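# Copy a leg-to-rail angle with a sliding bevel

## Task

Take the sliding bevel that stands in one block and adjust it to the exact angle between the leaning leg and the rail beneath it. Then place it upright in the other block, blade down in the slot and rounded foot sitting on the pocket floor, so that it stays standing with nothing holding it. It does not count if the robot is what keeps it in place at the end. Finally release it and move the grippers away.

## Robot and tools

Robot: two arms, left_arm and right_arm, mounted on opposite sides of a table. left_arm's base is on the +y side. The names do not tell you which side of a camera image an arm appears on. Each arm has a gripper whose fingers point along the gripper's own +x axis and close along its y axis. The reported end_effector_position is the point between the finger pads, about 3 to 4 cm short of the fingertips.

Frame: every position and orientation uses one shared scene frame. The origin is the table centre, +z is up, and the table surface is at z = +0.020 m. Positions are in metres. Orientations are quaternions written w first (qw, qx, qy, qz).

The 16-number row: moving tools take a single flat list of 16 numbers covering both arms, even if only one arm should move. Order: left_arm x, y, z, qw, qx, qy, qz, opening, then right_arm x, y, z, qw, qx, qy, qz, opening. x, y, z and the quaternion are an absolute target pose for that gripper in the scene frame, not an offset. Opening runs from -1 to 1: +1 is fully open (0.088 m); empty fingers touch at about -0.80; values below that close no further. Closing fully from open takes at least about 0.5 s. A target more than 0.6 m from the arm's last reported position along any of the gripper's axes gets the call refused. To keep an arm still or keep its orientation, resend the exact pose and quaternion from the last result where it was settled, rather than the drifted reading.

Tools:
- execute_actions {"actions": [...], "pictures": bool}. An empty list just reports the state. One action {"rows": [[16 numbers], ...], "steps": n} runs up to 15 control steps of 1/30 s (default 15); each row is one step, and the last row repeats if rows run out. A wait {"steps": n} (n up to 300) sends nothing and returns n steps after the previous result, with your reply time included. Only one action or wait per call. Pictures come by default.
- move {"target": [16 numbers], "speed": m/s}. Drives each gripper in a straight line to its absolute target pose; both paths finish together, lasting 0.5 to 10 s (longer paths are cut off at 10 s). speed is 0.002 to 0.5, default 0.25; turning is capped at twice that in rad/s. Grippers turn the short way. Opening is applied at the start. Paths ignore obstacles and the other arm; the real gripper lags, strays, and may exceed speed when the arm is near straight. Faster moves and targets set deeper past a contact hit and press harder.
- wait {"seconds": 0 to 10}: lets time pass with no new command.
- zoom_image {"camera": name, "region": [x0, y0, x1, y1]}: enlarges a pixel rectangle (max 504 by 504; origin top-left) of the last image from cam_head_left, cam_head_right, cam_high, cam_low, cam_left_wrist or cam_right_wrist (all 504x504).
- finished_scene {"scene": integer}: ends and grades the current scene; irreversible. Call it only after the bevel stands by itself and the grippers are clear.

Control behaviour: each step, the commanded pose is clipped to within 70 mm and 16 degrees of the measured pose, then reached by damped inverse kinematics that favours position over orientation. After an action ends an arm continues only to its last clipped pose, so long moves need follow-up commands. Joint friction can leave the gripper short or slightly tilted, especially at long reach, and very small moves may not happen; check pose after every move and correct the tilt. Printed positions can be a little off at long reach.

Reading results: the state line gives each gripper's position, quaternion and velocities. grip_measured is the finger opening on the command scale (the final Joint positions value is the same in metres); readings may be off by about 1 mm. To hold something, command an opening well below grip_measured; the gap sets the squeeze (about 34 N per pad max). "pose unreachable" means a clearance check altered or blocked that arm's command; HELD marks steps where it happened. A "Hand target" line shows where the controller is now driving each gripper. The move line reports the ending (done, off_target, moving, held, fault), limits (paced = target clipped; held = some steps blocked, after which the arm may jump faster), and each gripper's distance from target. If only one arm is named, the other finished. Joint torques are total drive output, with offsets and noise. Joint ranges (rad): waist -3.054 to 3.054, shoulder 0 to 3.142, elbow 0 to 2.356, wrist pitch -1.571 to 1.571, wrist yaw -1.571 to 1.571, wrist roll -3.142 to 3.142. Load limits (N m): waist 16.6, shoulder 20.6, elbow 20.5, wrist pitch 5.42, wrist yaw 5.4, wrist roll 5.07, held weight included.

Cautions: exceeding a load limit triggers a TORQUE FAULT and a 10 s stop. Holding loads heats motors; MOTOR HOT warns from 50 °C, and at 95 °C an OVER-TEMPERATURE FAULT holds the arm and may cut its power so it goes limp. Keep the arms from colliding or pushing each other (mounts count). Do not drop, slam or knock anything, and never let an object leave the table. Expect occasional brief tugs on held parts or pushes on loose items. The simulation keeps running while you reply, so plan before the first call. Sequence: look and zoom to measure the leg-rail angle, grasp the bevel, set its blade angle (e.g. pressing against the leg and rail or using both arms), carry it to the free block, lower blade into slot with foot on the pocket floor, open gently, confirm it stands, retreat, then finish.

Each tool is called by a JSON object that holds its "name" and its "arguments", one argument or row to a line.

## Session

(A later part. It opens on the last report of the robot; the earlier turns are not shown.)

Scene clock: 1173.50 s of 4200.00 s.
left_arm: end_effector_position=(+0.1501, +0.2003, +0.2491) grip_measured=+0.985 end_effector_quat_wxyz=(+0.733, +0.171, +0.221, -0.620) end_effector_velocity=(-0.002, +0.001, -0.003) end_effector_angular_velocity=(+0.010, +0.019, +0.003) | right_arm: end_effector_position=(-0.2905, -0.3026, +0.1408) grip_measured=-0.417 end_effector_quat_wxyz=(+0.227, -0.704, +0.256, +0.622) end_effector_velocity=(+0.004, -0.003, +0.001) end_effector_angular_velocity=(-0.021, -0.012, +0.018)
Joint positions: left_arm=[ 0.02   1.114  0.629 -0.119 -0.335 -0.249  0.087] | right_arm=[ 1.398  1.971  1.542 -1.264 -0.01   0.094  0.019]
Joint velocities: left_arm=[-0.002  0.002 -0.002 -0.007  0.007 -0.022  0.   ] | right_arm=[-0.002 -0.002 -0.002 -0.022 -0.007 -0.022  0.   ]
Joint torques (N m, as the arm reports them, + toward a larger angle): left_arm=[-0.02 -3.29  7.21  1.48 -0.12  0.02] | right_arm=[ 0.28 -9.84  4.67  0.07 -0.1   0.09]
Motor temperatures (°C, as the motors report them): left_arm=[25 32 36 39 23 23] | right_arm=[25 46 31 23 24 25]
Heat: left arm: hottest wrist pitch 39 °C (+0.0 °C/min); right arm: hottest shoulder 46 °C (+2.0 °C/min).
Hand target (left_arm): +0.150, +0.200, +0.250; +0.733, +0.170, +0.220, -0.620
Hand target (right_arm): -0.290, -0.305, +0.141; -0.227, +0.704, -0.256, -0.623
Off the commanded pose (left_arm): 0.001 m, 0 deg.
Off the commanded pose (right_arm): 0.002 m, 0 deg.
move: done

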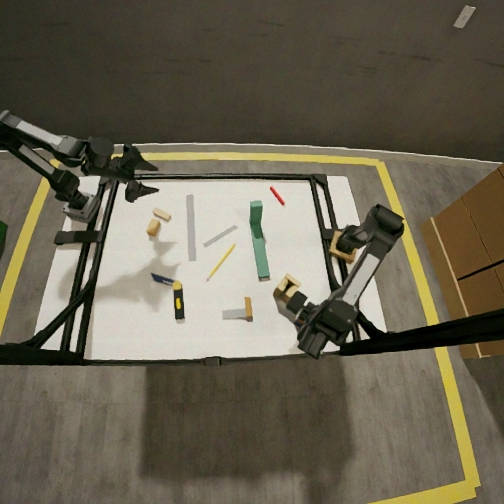

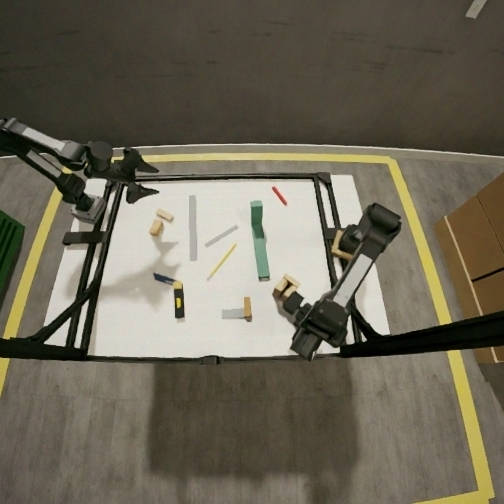

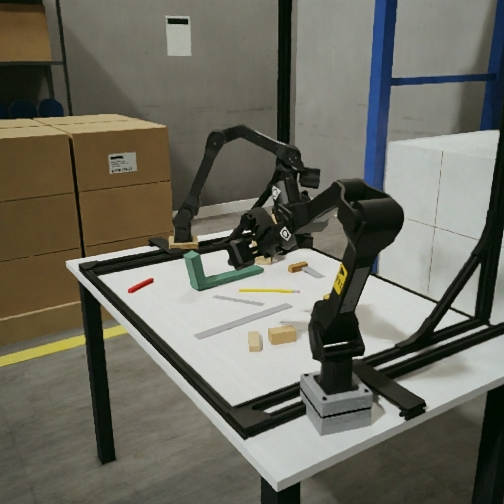

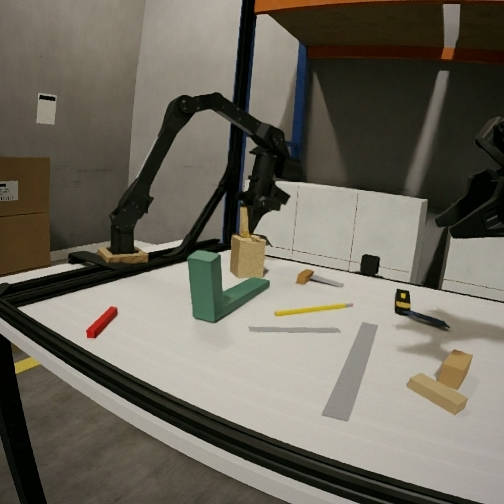

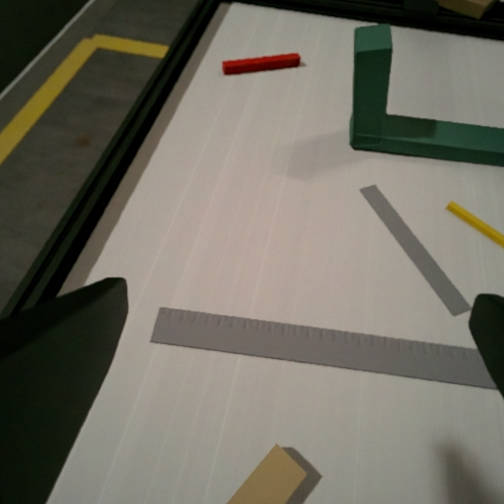

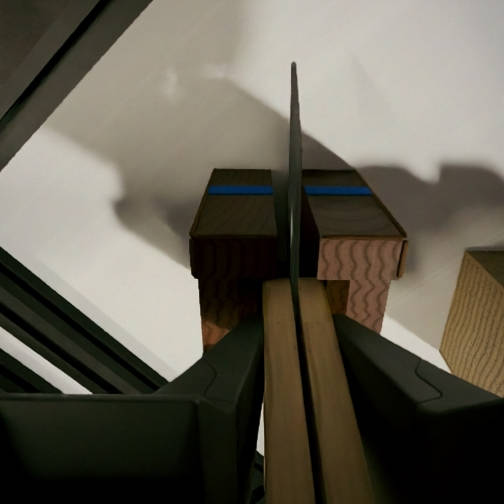

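{"name": "move", "arguments": {
  "target": [0.15,0.2,0.25,0.733,0.17,0.22,-0.62,1, -0.2895,-0.305,0.135,0.2266,-0.7038,0.2562,0.6226,-0.7],
  "speed": 0.005
}}

{"name": "zoom_image", "arguments": {
  "camera": "cam_right_wrist",
  "region": [170, 170, 420, 420]
}}

Scene clock: 1190.83 s of 4200.00 s.
left_arm: end_effector_position=(+0.1501, +0.2003, +0.2491) grip_measured=+0.985 end_effector_quat_wxyz=(+0.733, +0.171, +0.221, -0.620) end_effector_velocity=(-0.002, +0.001, -0.002) end_effector_angular_velocity=(+0.007, +0.008, -0.005) | right_arm: end_effector_position=(-0.2901, -0.3030, +0.1356) grip_measured=-0.417 end_effector_quat_wxyz=(+0.227, -0.703, +0.256, +0.623) end_effector_velocity=(+0.005, -0.004, -0.000) end_effector_angular_velocity=(-0.022, -0.017, +0.004)
Joint positions: left_arm=[ 0.02   1.114  0.629 -0.119 -0.335 -0.249  0.087] | right_arm=[ 1.398  1.971  1.52  -1.24  -0.01   0.094  0.019]
Joint velocities: left_arm=[-0.002 -0.002 -0.002 -0.007  0.007 -0.007 -0.   ] | right_arm=[-0.002 -0.002 -0.007 -0.022 -0.007 -0.007  0.   ]
Joint torques (N m, as the arm reports them, + toward a larger angle): left_arm=[-0.03 -3.3   7.24  1.5  -0.13  0.02] | right_arm=[ 0.26 -9.46  4.75  0.06 -0.08  0.08]
Motor temperatures (°C, as the motors report them): left_arm=[25 31 36 39 23 23] | right_arm=[25 45 31 23 24 25]
Heat: left arm: hottest wrist pitch 39 °C (+0.0 °C/min); right arm: hottest shoulder 45 °C (+0.0 °C/min).
Hand target (left_arm): +0.150, +0.200, +0.250; +0.733, +0.170, +0.220, -0.620
Hand target (right_arm): -0.289, -0.305, +0.135; -0.227, +0.704, -0.256, -0.623
Off the commanded pose (left_arm): 0.001 m, 0 deg.
Off the commanded pose (right_arm): 0.002 m, 0 deg.
move: done

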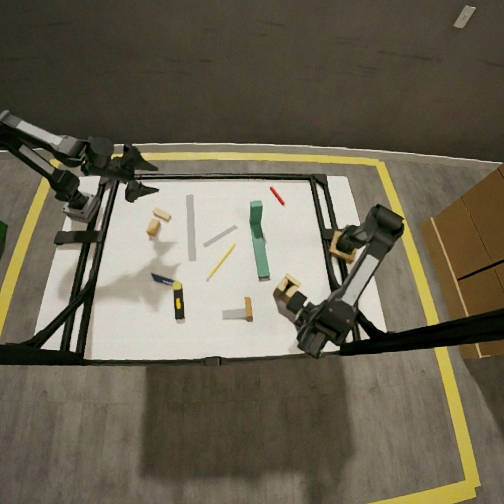

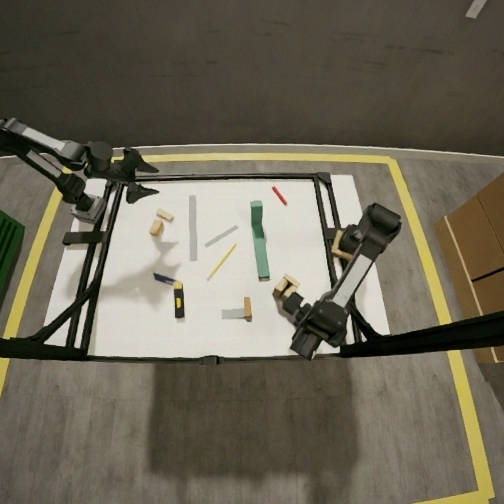

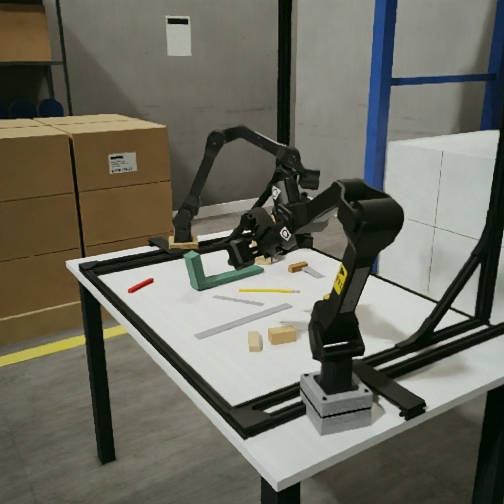

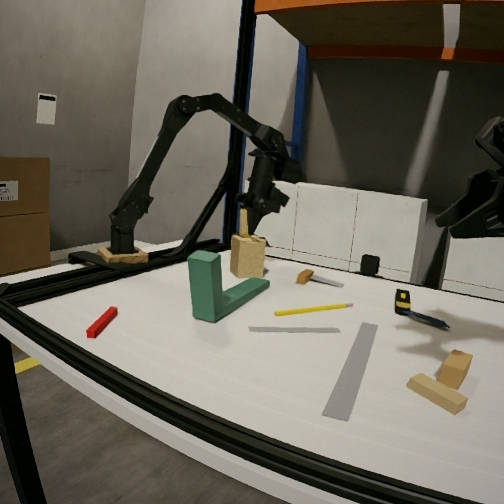

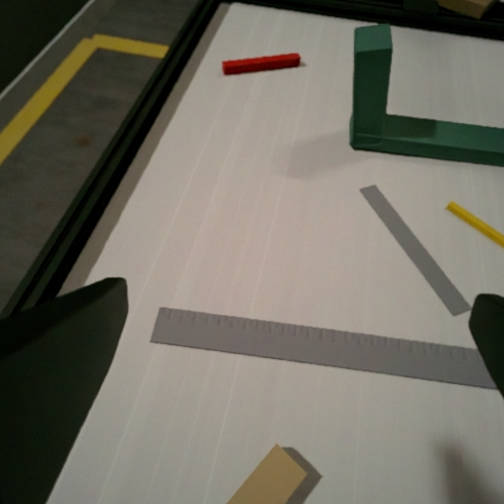

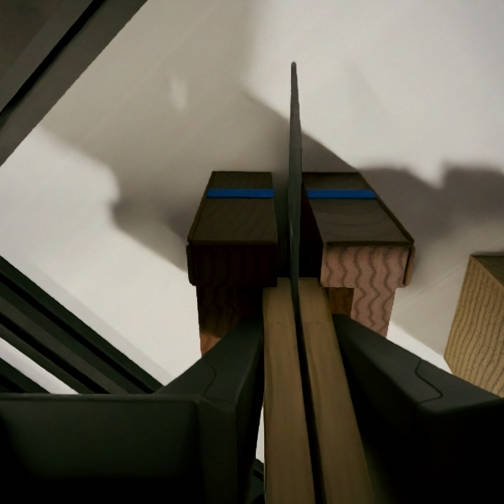

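Region (170, 170, 420, 420) of cam_right_wrist's 504x504 image, scaled by 2.016, with more detail than that image has.

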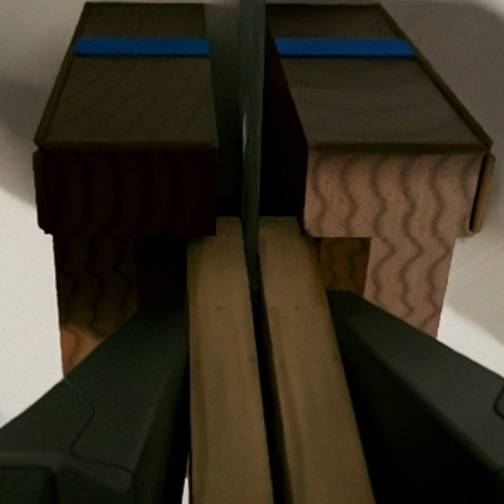

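{"name": "move", "arguments": {
  "target": [0.15,0.2,0.25,0.733,0.17,0.22,-0.62,1, -0.2895,-0.305,0.129,0.2266,-0.7038,0.2562,0.6226,-0.7],
  "speed": 0.005
}}

{"name": "zoom_image", "arguments": {
  "camera": "cam_right_wrist",
  "region": [170, 170, 420, 420]
}}

Scene clock: 1199.60 s of 4200.00 s.
left_arm: end_effector_position=(+0.1501, +0.2003, +0.2491) grip_measured=+0.985 end_effector_quat_wxyz=(+0.733, +0.171, +0.220, -0.620) end_effector_velocity=(+0.002, -0.000, +0.001) end_effector_angular_velocity=(-0.009, +0.004, +0.012) | right_arm: end_effector_position=(-0.2905, -0.3029, +0.1322) grip_measured=-0.417 end_effector_quat_wxyz=(+0.228, -0.702, +0.255, +0.625) end_effector_velocity=(+0.002, -0.001, +0.000) end_effector_angular_velocity=(-0.012, -0.000, +0.019)
Joint positions: left_arm=[ 0.02   1.114  0.629 -0.119 -0.335 -0.249  0.087] | right_arm=[ 1.399  1.971  1.507 -1.222 -0.01   0.094  0.019]
Joint velocities: left_arm=[ 0.002 -0.002 -0.002  0.007 -0.007 -0.007 -0.   ] | right_arm=[-0.002 -0.002 -0.002 -0.007 -0.007 -0.022 -0.   ]
Joint torques (N m, as the arm reports them, + toward a larger angle): left_arm=[-0.01 -3.31  7.23  1.5  -0.13  0.02] | right_arm=[ 0.25 -8.86  4.26  0.38 -0.09  0.08]
Motor temperatures (°C, as the motors report them): left_arm=[25 31 36 39 23 23] | right_arm=[25 45 30 23 24 25]
Heat: left arm: hottest wrist pitch 39 °C (+0.0 °C/min); right arm: hottest shoulder 45 °C (-1.0 °C/min).
Hand target (left_arm): +0.150, +0.200, +0.250; +0.733, +0.170, +0.220, -0.620
Hand target (right_arm): -0.290, -0.305, +0.129; -0.227, +0.704, -0.256, -0.623
Off the commanded pose (left_arm): 0.001 m, 0 deg.
Off the commanded pose (right_arm): 0.004 m, 0 deg.
move: done

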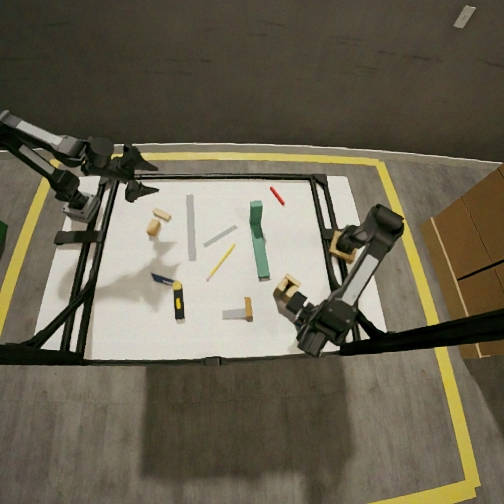

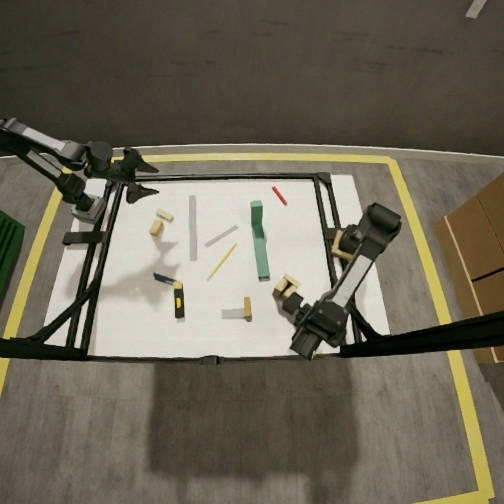

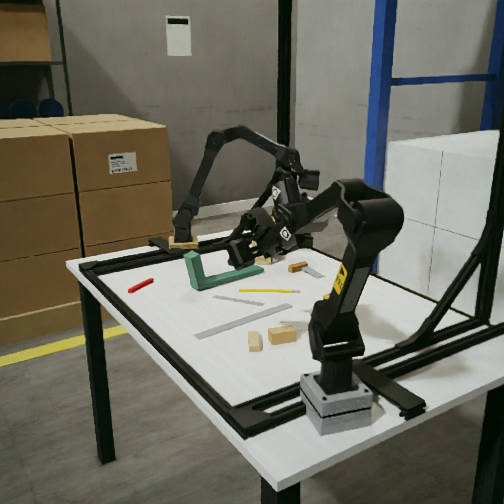

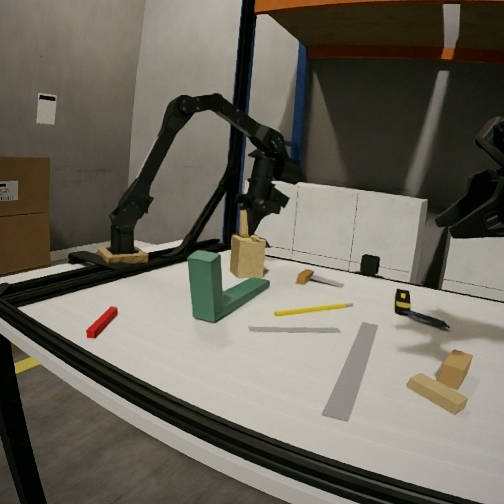

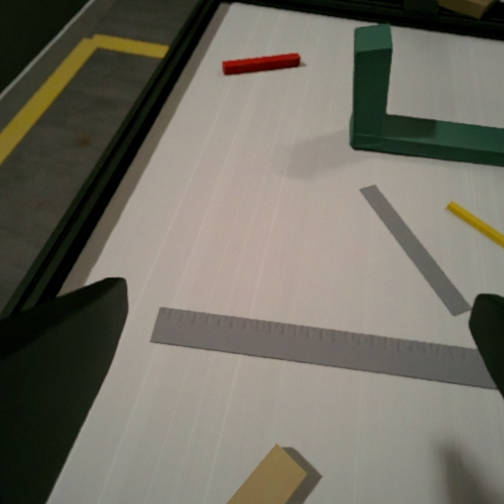

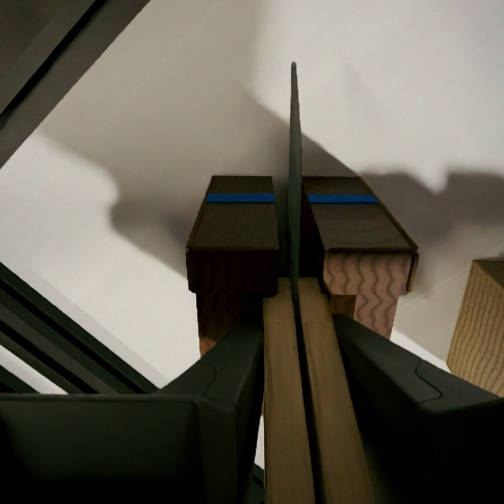

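Region (170, 170, 420, 420) of cam_right_wrist's 504x504 image, scaled by 2.016, with more detail than that image has.

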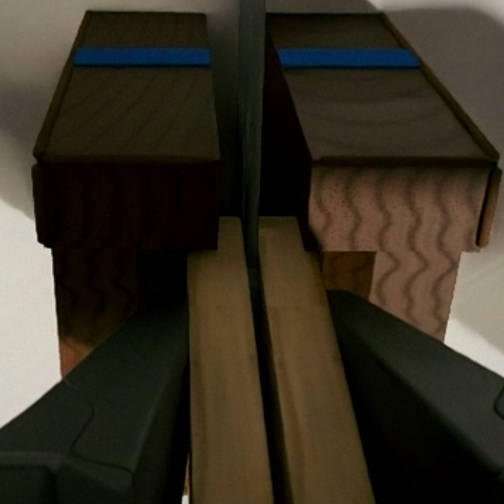

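{"name": "execute_actions", "arguments": {
  "actions": [
    {"rows": [[0.15,0.2,0.25,0.733,0.17,0.22,-0.62,1, -0.2895,-0.305,0.131,0.2266,-0.7038,0.2562,0.6226,-0.55],[0.15,0.2,0.25,0.733,0.17,0.22,-0.62,1, -0.2895,-0.305,0.131,0.2266,-0.7038,0.2562,0.6226,-0.55],[0.15,0.2,0.25,0.733,0.17,0.22,-0.62,1, -0.2895,-0.305,0.131,0.2266,-0.7038,0.2562,0.6226,-0.55],[0.15,0.2,0.25,0.733,0.17,0.22,-0.62,1, -0.2895,-0.305,0.131,0.2266,-0.7038,0.2562,0.6226,-0.55],[0.15,0.2,0.25,0.733,0.17,0.22,-0.62,1, -0.2895,-0.305,0.131,0.2266,-0.7038,0.2562,0.6226,-0.5],[0.15,0.2,0.25,0.733,0.17,0.22,-0.62,1, -0.2895,-0.305,0.131,0.2266,-0.7038,0.2562,0.6226,-0.5],[0.15,0.2,0.25,0.733,0.17,0.22,-0.62,1, -0.2895,-0.305,0.131,0.2266,-0.7038,0.2562,0.6226,-0.5],[0.15,0.2,0.25,0.733,0.17,0.22,-0.62,1, -0.2895,-0.305,0.131,0.2266,-0.7038,0.2562,0.6226,-0.47],[0.15,0.2,0.25,0.733,0.17,0.22,-0.62,1, -0.2895,-0.305,0.131,0.2266,-0.7038,0.2562,0.6226,-0.47],[0.15,0.2,0.25,0.733,0.17,0.22,-0.62,1, -0.2895,-0.305,0.131,0.2266,-0.7038,0.2562,0.6226,-0.47],[0.15,0.2,0.25,0.733,0.17,0.22,-0.62,1, -0.2895,-0.305,0.131,0.2266,-0.7038,0.2562,0.6226,-0.44]], "steps": 15}
  ]
}}

{"name": "zoom_image", "arguments": {
  "camera": "cam_right_wrist",
  "region": [170, 170, 420, 420]
}}

Scene clock: 1219.70 s of 4200.00 s.
left_arm: end_effector_position=(+0.1501, +0.2003, +0.2491) grip_measured=+0.985 end_effector_quat_wxyz=(+0.733, +0.171, +0.220, -0.620) end_effector_velocity=(-0.003, +0.000, +0.002) end_effector_angular_velocity=(-0.012, +0.013, -0.009) | right_arm: end_effector_position=(-0.2905, -0.3031, +0.1321) grip_measured=-0.417 end_effector_quat_wxyz=(+0.228, -0.701, +0.255, +0.626) end_effector_velocity=(+0.001, -0.003, +0.000) end_effector_angular_velocity=(-0.010, -0.002, -0.006)
Joint positions: left_arm=[ 0.02   1.114  0.629 -0.119 -0.335 -0.249  0.087] | right_arm=[ 1.399  1.969  1.505 -1.22  -0.01   0.095  0.019]
Joint velocities: left_arm=[-0.007 -0.007 -0.002  0.007  0.007 -0.007 -0.001] | right_arm=[ 0.002 -0.002 -0.002 -0.007 -0.007  0.007  0.   ]
Joint torques (N m, as the arm reports them, + toward a larger angle): left_arm=[-0.03 -3.31  7.23  1.5  -0.13  0.01] | right_arm=[ 0.21 -8.92  5.31 -0.28 -0.09  0.07]
Motor temperatures (°C, as the motors report them): left_arm=[25 31 36 39 23 23] | right_arm=[25 44 30 24 24 25]
Heat: left arm: hottest wrist pitch 39 °C (+0.0 °C/min); right arm: hottest shoulder 44 °C (-2.0 °C/min).
Hand target (left_arm): +0.150, +0.200, +0.250; +0.733, +0.170, +0.220, -0.620
Hand target (right_arm): -0.290, -0.305, +0.131; -0.227, +0.704, -0.256, -0.623
Off the commanded pose (left_arm): 0.001 m, 0 deg.
Off the commanded pose (right_arm): 0.002 m, 0 deg.
Steps of this call (steps 1 to 588: nothing new was sent; steps 589 to 603: all 15 steps of this action). Readings (end_effector_position):
589: left_arm (+0.1501, +0.2003, +0.2491) | right_arm (-0.2906, -0.3030, +0.1321)
590: left_arm (+0.1501, +0.2003, +0.2491) | right_arm (-0.2906, -0.3030, +0.1321)
592: left_arm (+0.1501, +0.2003, +0.2491) | right_arm (-0.2906, -0.3030, +0.1321)
596: left_arm (+0.1501, +0.2003, +0.2491) | right_arm (-0.2906, -0.3030, +0.1321)
603: the state above

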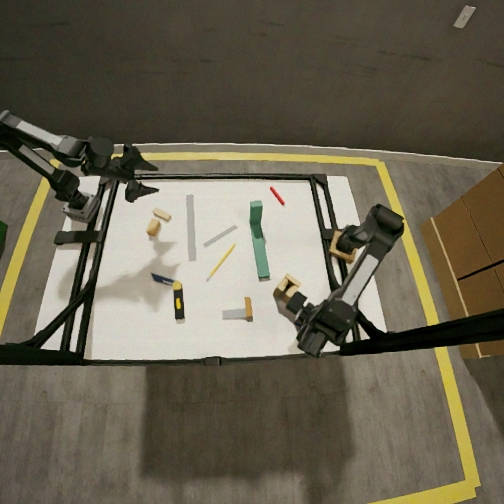

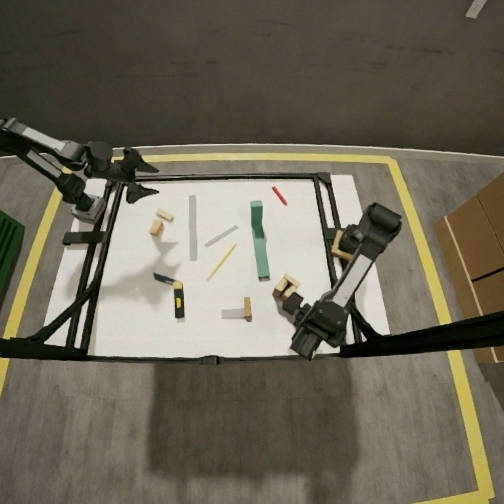

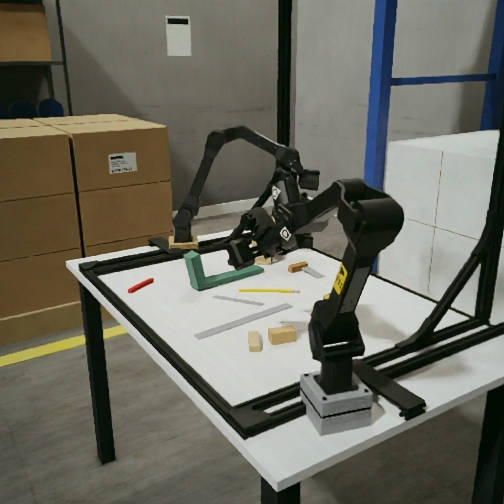

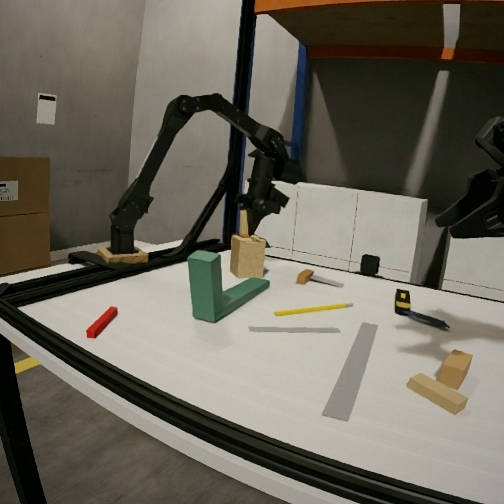

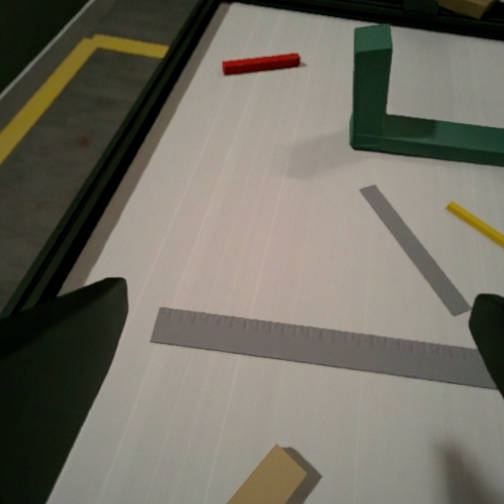

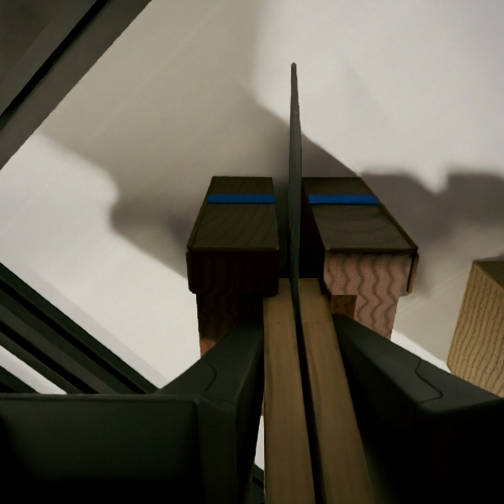

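Region (170, 170, 420, 420) of cam_right_wrist's 504x504 image, scaled by 2.016, with more detail than that image has.

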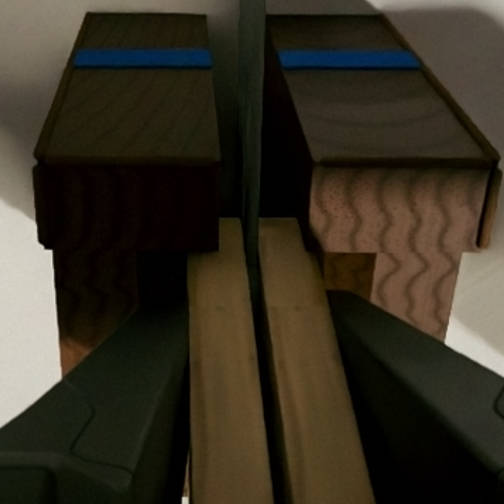

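Now open just past the contact.

{"name": "execute_actions", "arguments": {
  "actions": [
    {"rows": [[0.15,0.2,0.25,0.733,0.17,0.22,-0.62,1, -0.2895,-0.305,0.131,0.2266,-0.7038,0.2562,0.6226,-0.42],[0.15,0.2,0.25,0.733,0.17,0.22,-0.62,1, -0.2895,-0.305,0.131,0.2266,-0.7038,0.2562,0.6226,-0.42],[0.15,0.2,0.25,0.733,0.17,0.22,-0.62,1, -0.2895,-0.305,0.131,0.2266,-0.7038,0.2562,0.6226,-0.41],[0.15,0.2,0.25,0.733,0.17,0.22,-0.62,1, -0.2895,-0.305,0.131,0.2266,-0.7038,0.2562,0.6226,-0.41],[0.15,0.2,0.25,0.733,0.17,0.22,-0.62,1, -0.2895,-0.305,0.131,0.2266,-0.7038,0.2562,0.6226,-0.40],[0.15,0.2,0.25,0.733,0.17,0.22,-0.62,1, -0.2895,-0.305,0.131,0.2266,-0.7038,0.2562,0.6226,-0.40],[0.15,0.2,0.25,0.733,0.17,0.22,-0.62,1, -0.2895,-0.305,0.131,0.2266,-0.7038,0.2562,0.6226,-0.39],[0.15,0.2,0.25,0.733,0.17,0.22,-0.62,1, -0.2895,-0.305,0.131,0.2266,-0.7038,0.2562,0.6226,-0.39],[0.15,0.2,0.25,0.733,0.17,0.22,-0.62,1, -0.2895,-0.305,0.131,0.2266,-0.7038,0.2562,0.6226,-0.38]], "steps": 15}
  ]
}}

{"name": "zoom_image", "arguments": {
  "camera": "cam_right_wrist",
  "region": [170, 170, 420, 420]
}}

Scene clock: 1233.07 s of 4200.00 s.
left_arm: end_effector_position=(+0.1501, +0.2003, +0.2491) grip_measured=+0.985 end_effector_quat_wxyz=(+0.733, +0.171, +0.220, -0.620) end_effector_velocity=(+0.003, +0.003, -0.004) end_effector_angular_velocity=(+0.017, +0.009, +0.020) | right_arm: end_effector_position=(-0.2903, -0.3034, +0.1322) grip_measured=-0.382 end_effector_quat_wxyz=(+0.228, -0.701, +0.256, +0.625) end_effector_velocity=(+0.003, -0.000, +0.000) end_effector_angular_velocity=(-0.010, -0.002, -0.015)
Joint positions: left_arm=[ 0.02   1.114  0.629 -0.119 -0.335 -0.249  0.087] | right_arm=[ 1.399  1.969  1.505 -1.221 -0.012  0.095  0.02 ]
Joint velocities: left_arm=[ 0.002 -0.002 -0.002 -0.022 -0.007 -0.022 -0.   ] | right_arm=[-0.007 -0.002 -0.002 -0.007 -0.007  0.007  0.001]
Joint torques (N m, as the arm reports them, + toward a larger angle): left_arm=[-0.02 -3.3   7.24  1.49 -0.12  0.01] | right_arm=[ 0.2  -8.83  5.27 -0.17 -0.04  0.05]
Motor temperatures (°C, as the motors report them): left_arm=[25 31 36 39 23 23] | right_arm=[25 43 30 24 24 25]
Heat: left arm: hottest wrist pitch 39 °C (+0.0 °C/min); right arm: hottest shoulder 43 °C (-3.0 °C/min).
Hand target (left_arm): +0.150, +0.200, +0.250; +0.733, +0.170, +0.220, -0.620
Hand target (right_arm): -0.289, -0.305, +0.131; -0.227, +0.704, -0.256, -0.622
Off the commanded pose (left_arm): 0.001 m, 0 deg.
Off the commanded pose (right_arm): 0.002 m, 0 deg.
Steps of this call (steps 1 to 386: nothing new was sent; steps 387 to 401: all 15 steps of this action). Readings (end_effector_position):
387: left_arm (+0.1501, +0.2003, +0.2491) | right_arm (-0.2904, -0.3033, +0.1322)
388: left_arm (+0.1501, +0.2003, +0.2491) | right_arm (-0.2904, -0.3033, +0.1322)
390: left_arm (+0.1501, +0.2003, +0.2491) | right_arm (-0.2904, -0.3033, +0.1322)
394: left_arm (+0.1501, +0.2003, +0.2491) | right_arm (-0.2903, -0.3034, +0.1322)
401: the state above

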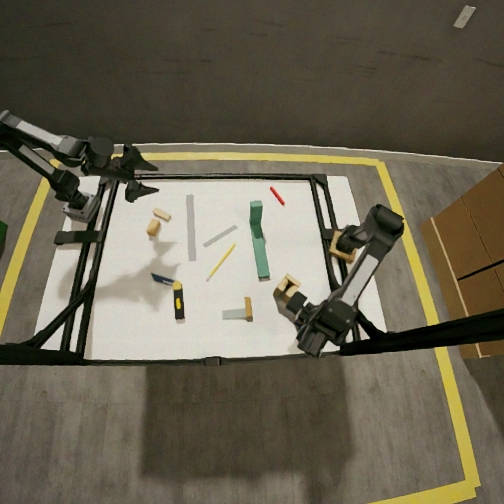

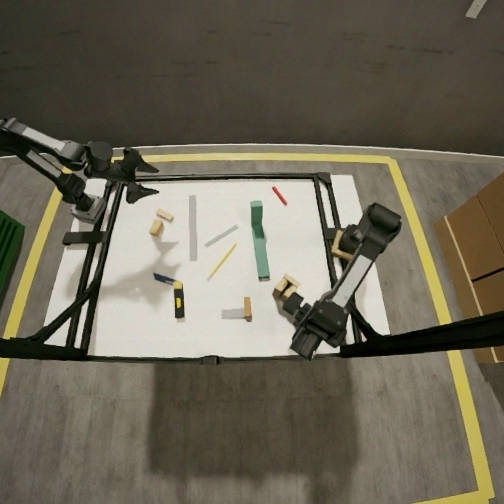

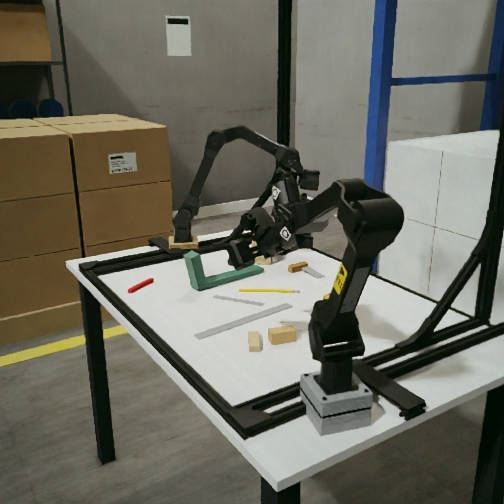

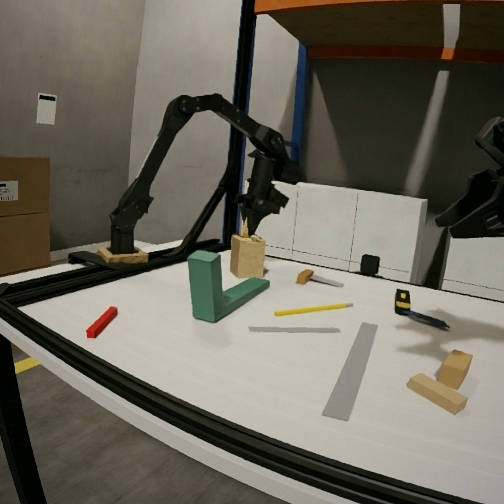

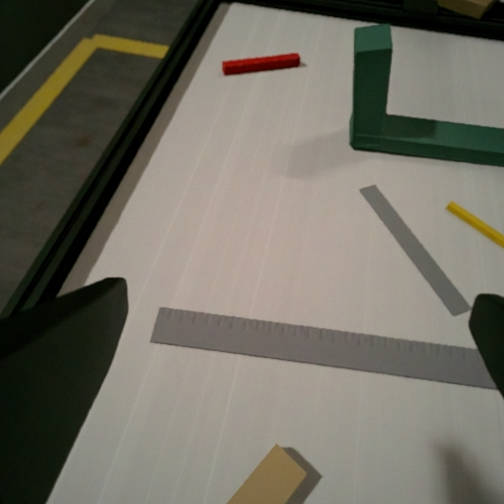

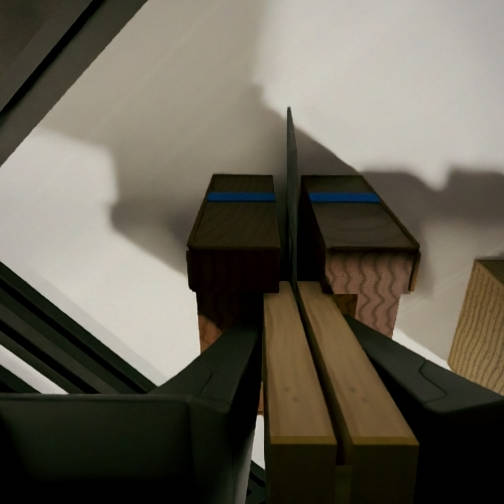

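Region (170, 170, 420, 420) of cam_right_wrist's 504x504 image, scaled by 2.016, with more detail than that image has.

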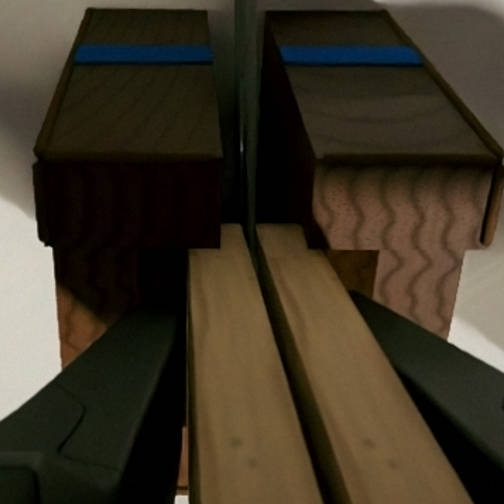

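{"name": "execute_actions", "arguments": {
  "actions": []
}}

Scene clock: 1252.23 s of 4200.00 s.
left_arm: end_effector_position=(+0.1501, +0.2003, +0.2491) grip_measured=+0.985 end_effector_quat_wxyz=(+0.733, +0.171, +0.220, -0.620) end_effector_velocity=(+0.003, +0.002, -0.001) end_effector_angular_velocity=(+0.003, -0.008, +0.020) | right_arm: end_effector_position=(-0.2903, -0.3034, +0.1322) grip_measured=-0.380 end_effector_quat_wxyz=(+0.228, -0.701, +0.256, +0.625) end_effector_velocity=(+0.002, -0.002, -0.001) end_effector_angular_velocity=(-0.015, -0.004, +0.019)
Joint positions: left_arm=[ 0.02   1.114  0.629 -0.119 -0.335 -0.249  0.087] | right_arm=[ 1.399  1.969  1.505 -1.221 -0.012  0.095  0.02 ]
Joint velocities: left_arm=[-0.002 -0.002 -0.002 -0.007 -0.022 -0.007 -0.   ] | right_arm=[-0.002  0.002 -0.002 -0.007 -0.007 -0.022 -0.   ]
Joint torques (N m, as the arm reports them, + toward a larger angle): left_arm=[-0.02 -3.31  7.22  1.5  -0.12  0.01] | right_arm=[ 0.19 -8.86  5.3  -0.17 -0.04  0.05]
Motor temperatures (°C, as the motors report them): left_arm=[25 31 36 39 23 23] | right_arm=[25 43 30 23 24 25]
Heat: left arm: hottest wrist pitch 39 °C (+0.0 °C/min); right arm: hottest shoulder 43 °C (-2.0 °C/min).
Hand target (left_arm): +0.150, +0.200, +0.250; +0.733, +0.170, +0.220, -0.620
Hand target (right_arm): -0.289, -0.305, +0.131; -0.227, +0.704, -0.256, -0.623
Off the commanded pose (left_arm): 0.001 m, 0 deg.
Off the commanded pose (right_arm): 0.002 m, 0 deg.
Steps of this call (steps 1 to 90: nothing new was sent; then 16.17 s passed at rest). Readings (end_effector_position):
1: left_arm (+0.1501, +0.2003, +0.2491) | right_arm (-0.2903, -0.3034, +0.1322)
2: left_arm (+0.1501, +0.2003, +0.2491) | right_arm (-0.2903, -0.3034, +0.1322)
4: left_arm (+0.1501, +0.2003, +0.2491) | right_arm (-0.2903, -0.3034, +0.1322)
8: left_arm (+0.1501, +0.2003, +0.2491) | right_arm (-0.2903, -0.3034, +0.1322)
90: the state above

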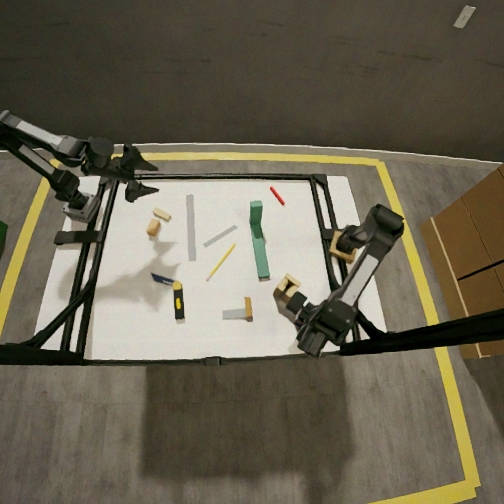

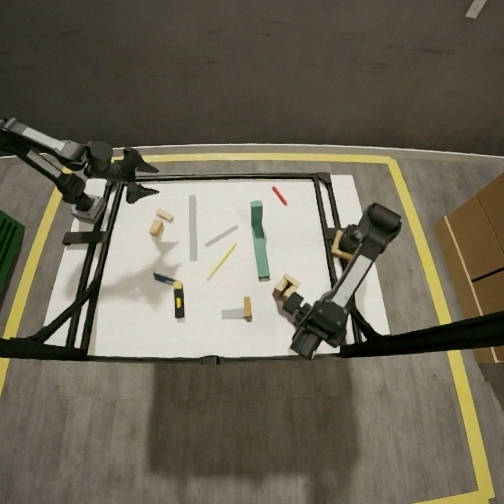

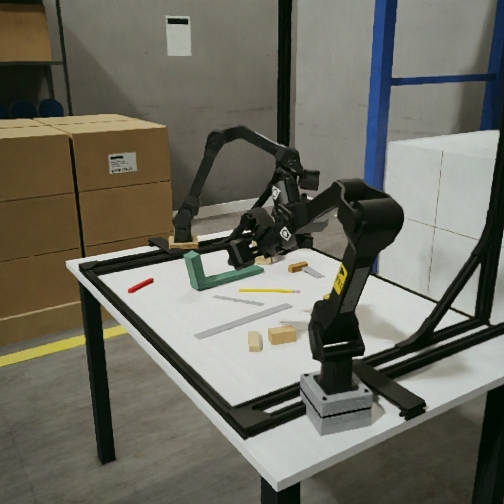

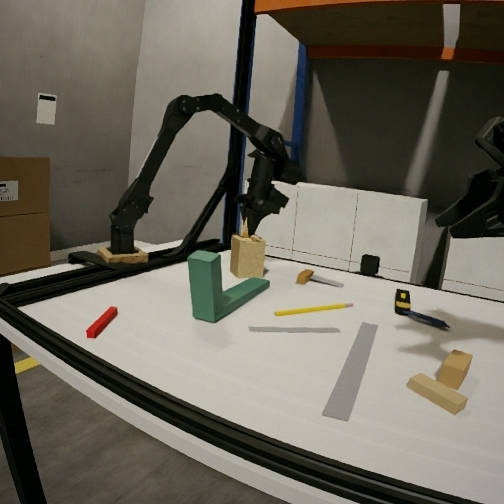

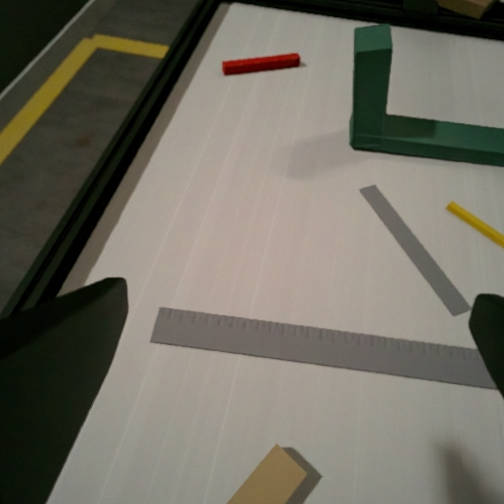

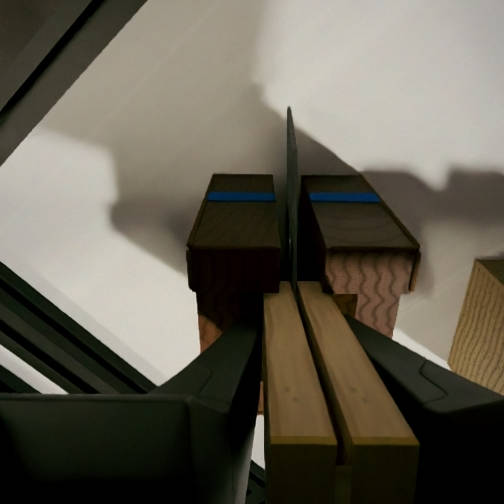

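{"name": "move", "arguments": {
  "target": [0.15,0.2,0.25,0.733,0.17,0.22,-0.62,1,-0.2895,-0.305,0.131,0.2266,-0.7038,0.2562,0.6226,0.1],
  "speed": 0.05
}}

Scene clock: 1257.67 s of 4200.00 s.
left_arm: end_effector_position=(+0.1501, +0.2003, +0.2491) grip_measured=+0.985 end_effector_quat_wxyz=(+0.733, +0.171, +0.221, -0.620) end_effector_velocity=(-0.002, +0.001, -0.002) end_effector_angular_velocity=(+0.007, +0.008, -0.005) | right_arm: end_effector_position=(-0.2902, -0.3036, +0.1321) grip_measured=+0.099 end_effector_quat_wxyz=(+0.227, -0.702, +0.256, +0.625) end_effector_velocity=(-0.002, -0.001, +0.002) end_effector_angular_velocity=(-0.002, +0.017, +0.038)
Joint positions: left_arm=[ 0.02   1.114  0.629 -0.119 -0.335 -0.249  0.087] | right_arm=[ 1.399  1.969  1.504 -1.221 -0.011  0.095  0.044]
Joint velocities: left_arm=[-0.002 -0.002 -0.002 -0.007  0.007 -0.007 -0.   ] | right_arm=[ 0.002 -0.007 -0.002  0.007 -0.007 -0.037  0.   ]
Joint torques (N m, as the arm reports them, + toward a larger angle): left_arm=[-0.01 -3.31  7.25  1.5  -0.12  0.01] | right_arm=[ 0.19 -8.88  5.35 -0.18 -0.05  0.05]
Motor temperatures (°C, as the motors report them): left_arm=[25 31 36 39 23 23] | right_arm=[25 43 30 23 24 25]
Heat: left arm: hottest wrist pitch 39 °C (+0.0 °C/min); right arm: hottest shoulder 43 °C (-2.0 °C/min).
Hand target (left_arm): +0.150, +0.200, +0.250; +0.733, +0.170, +0.220, -0.620
Hand target (right_arm): -0.289, -0.305, +0.131; -0.227, +0.704, -0.256, -0.623
Off the commanded pose (left_arm): 0.001 m, 0 deg.
Off the commanded pose (right_arm): 0.002 m, 0 deg.
After step 90, 1.73 s passed at rest.
move: done

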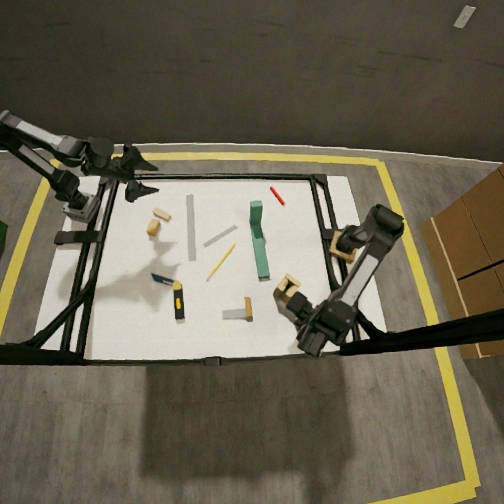

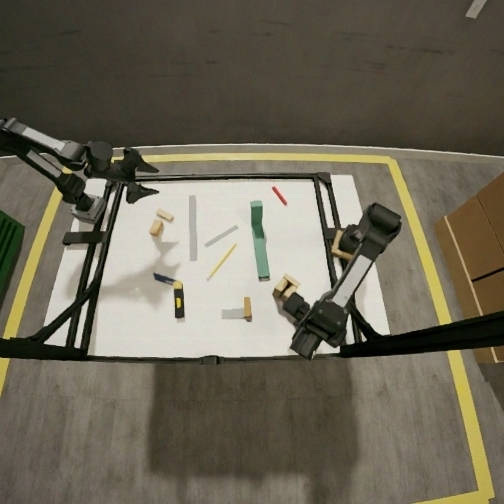

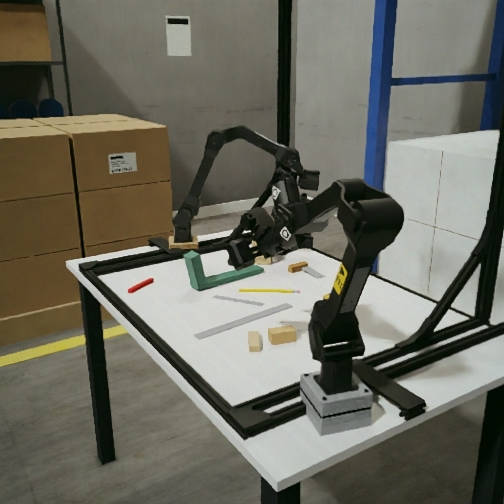

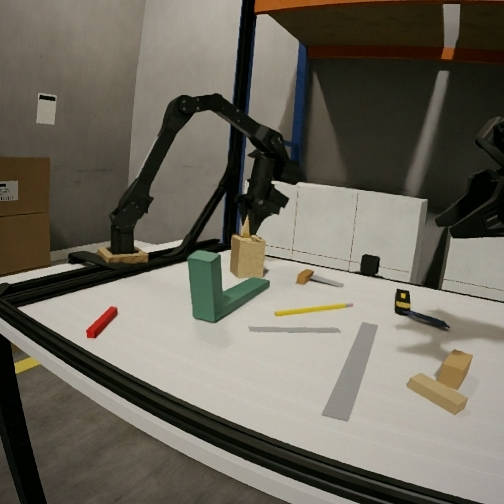

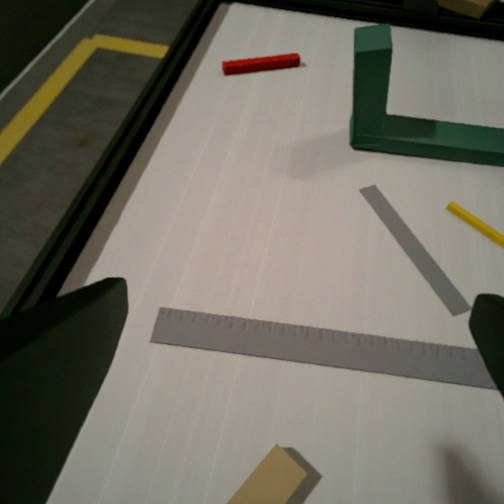

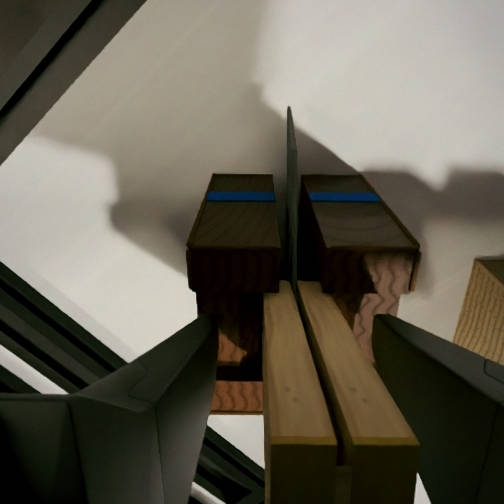

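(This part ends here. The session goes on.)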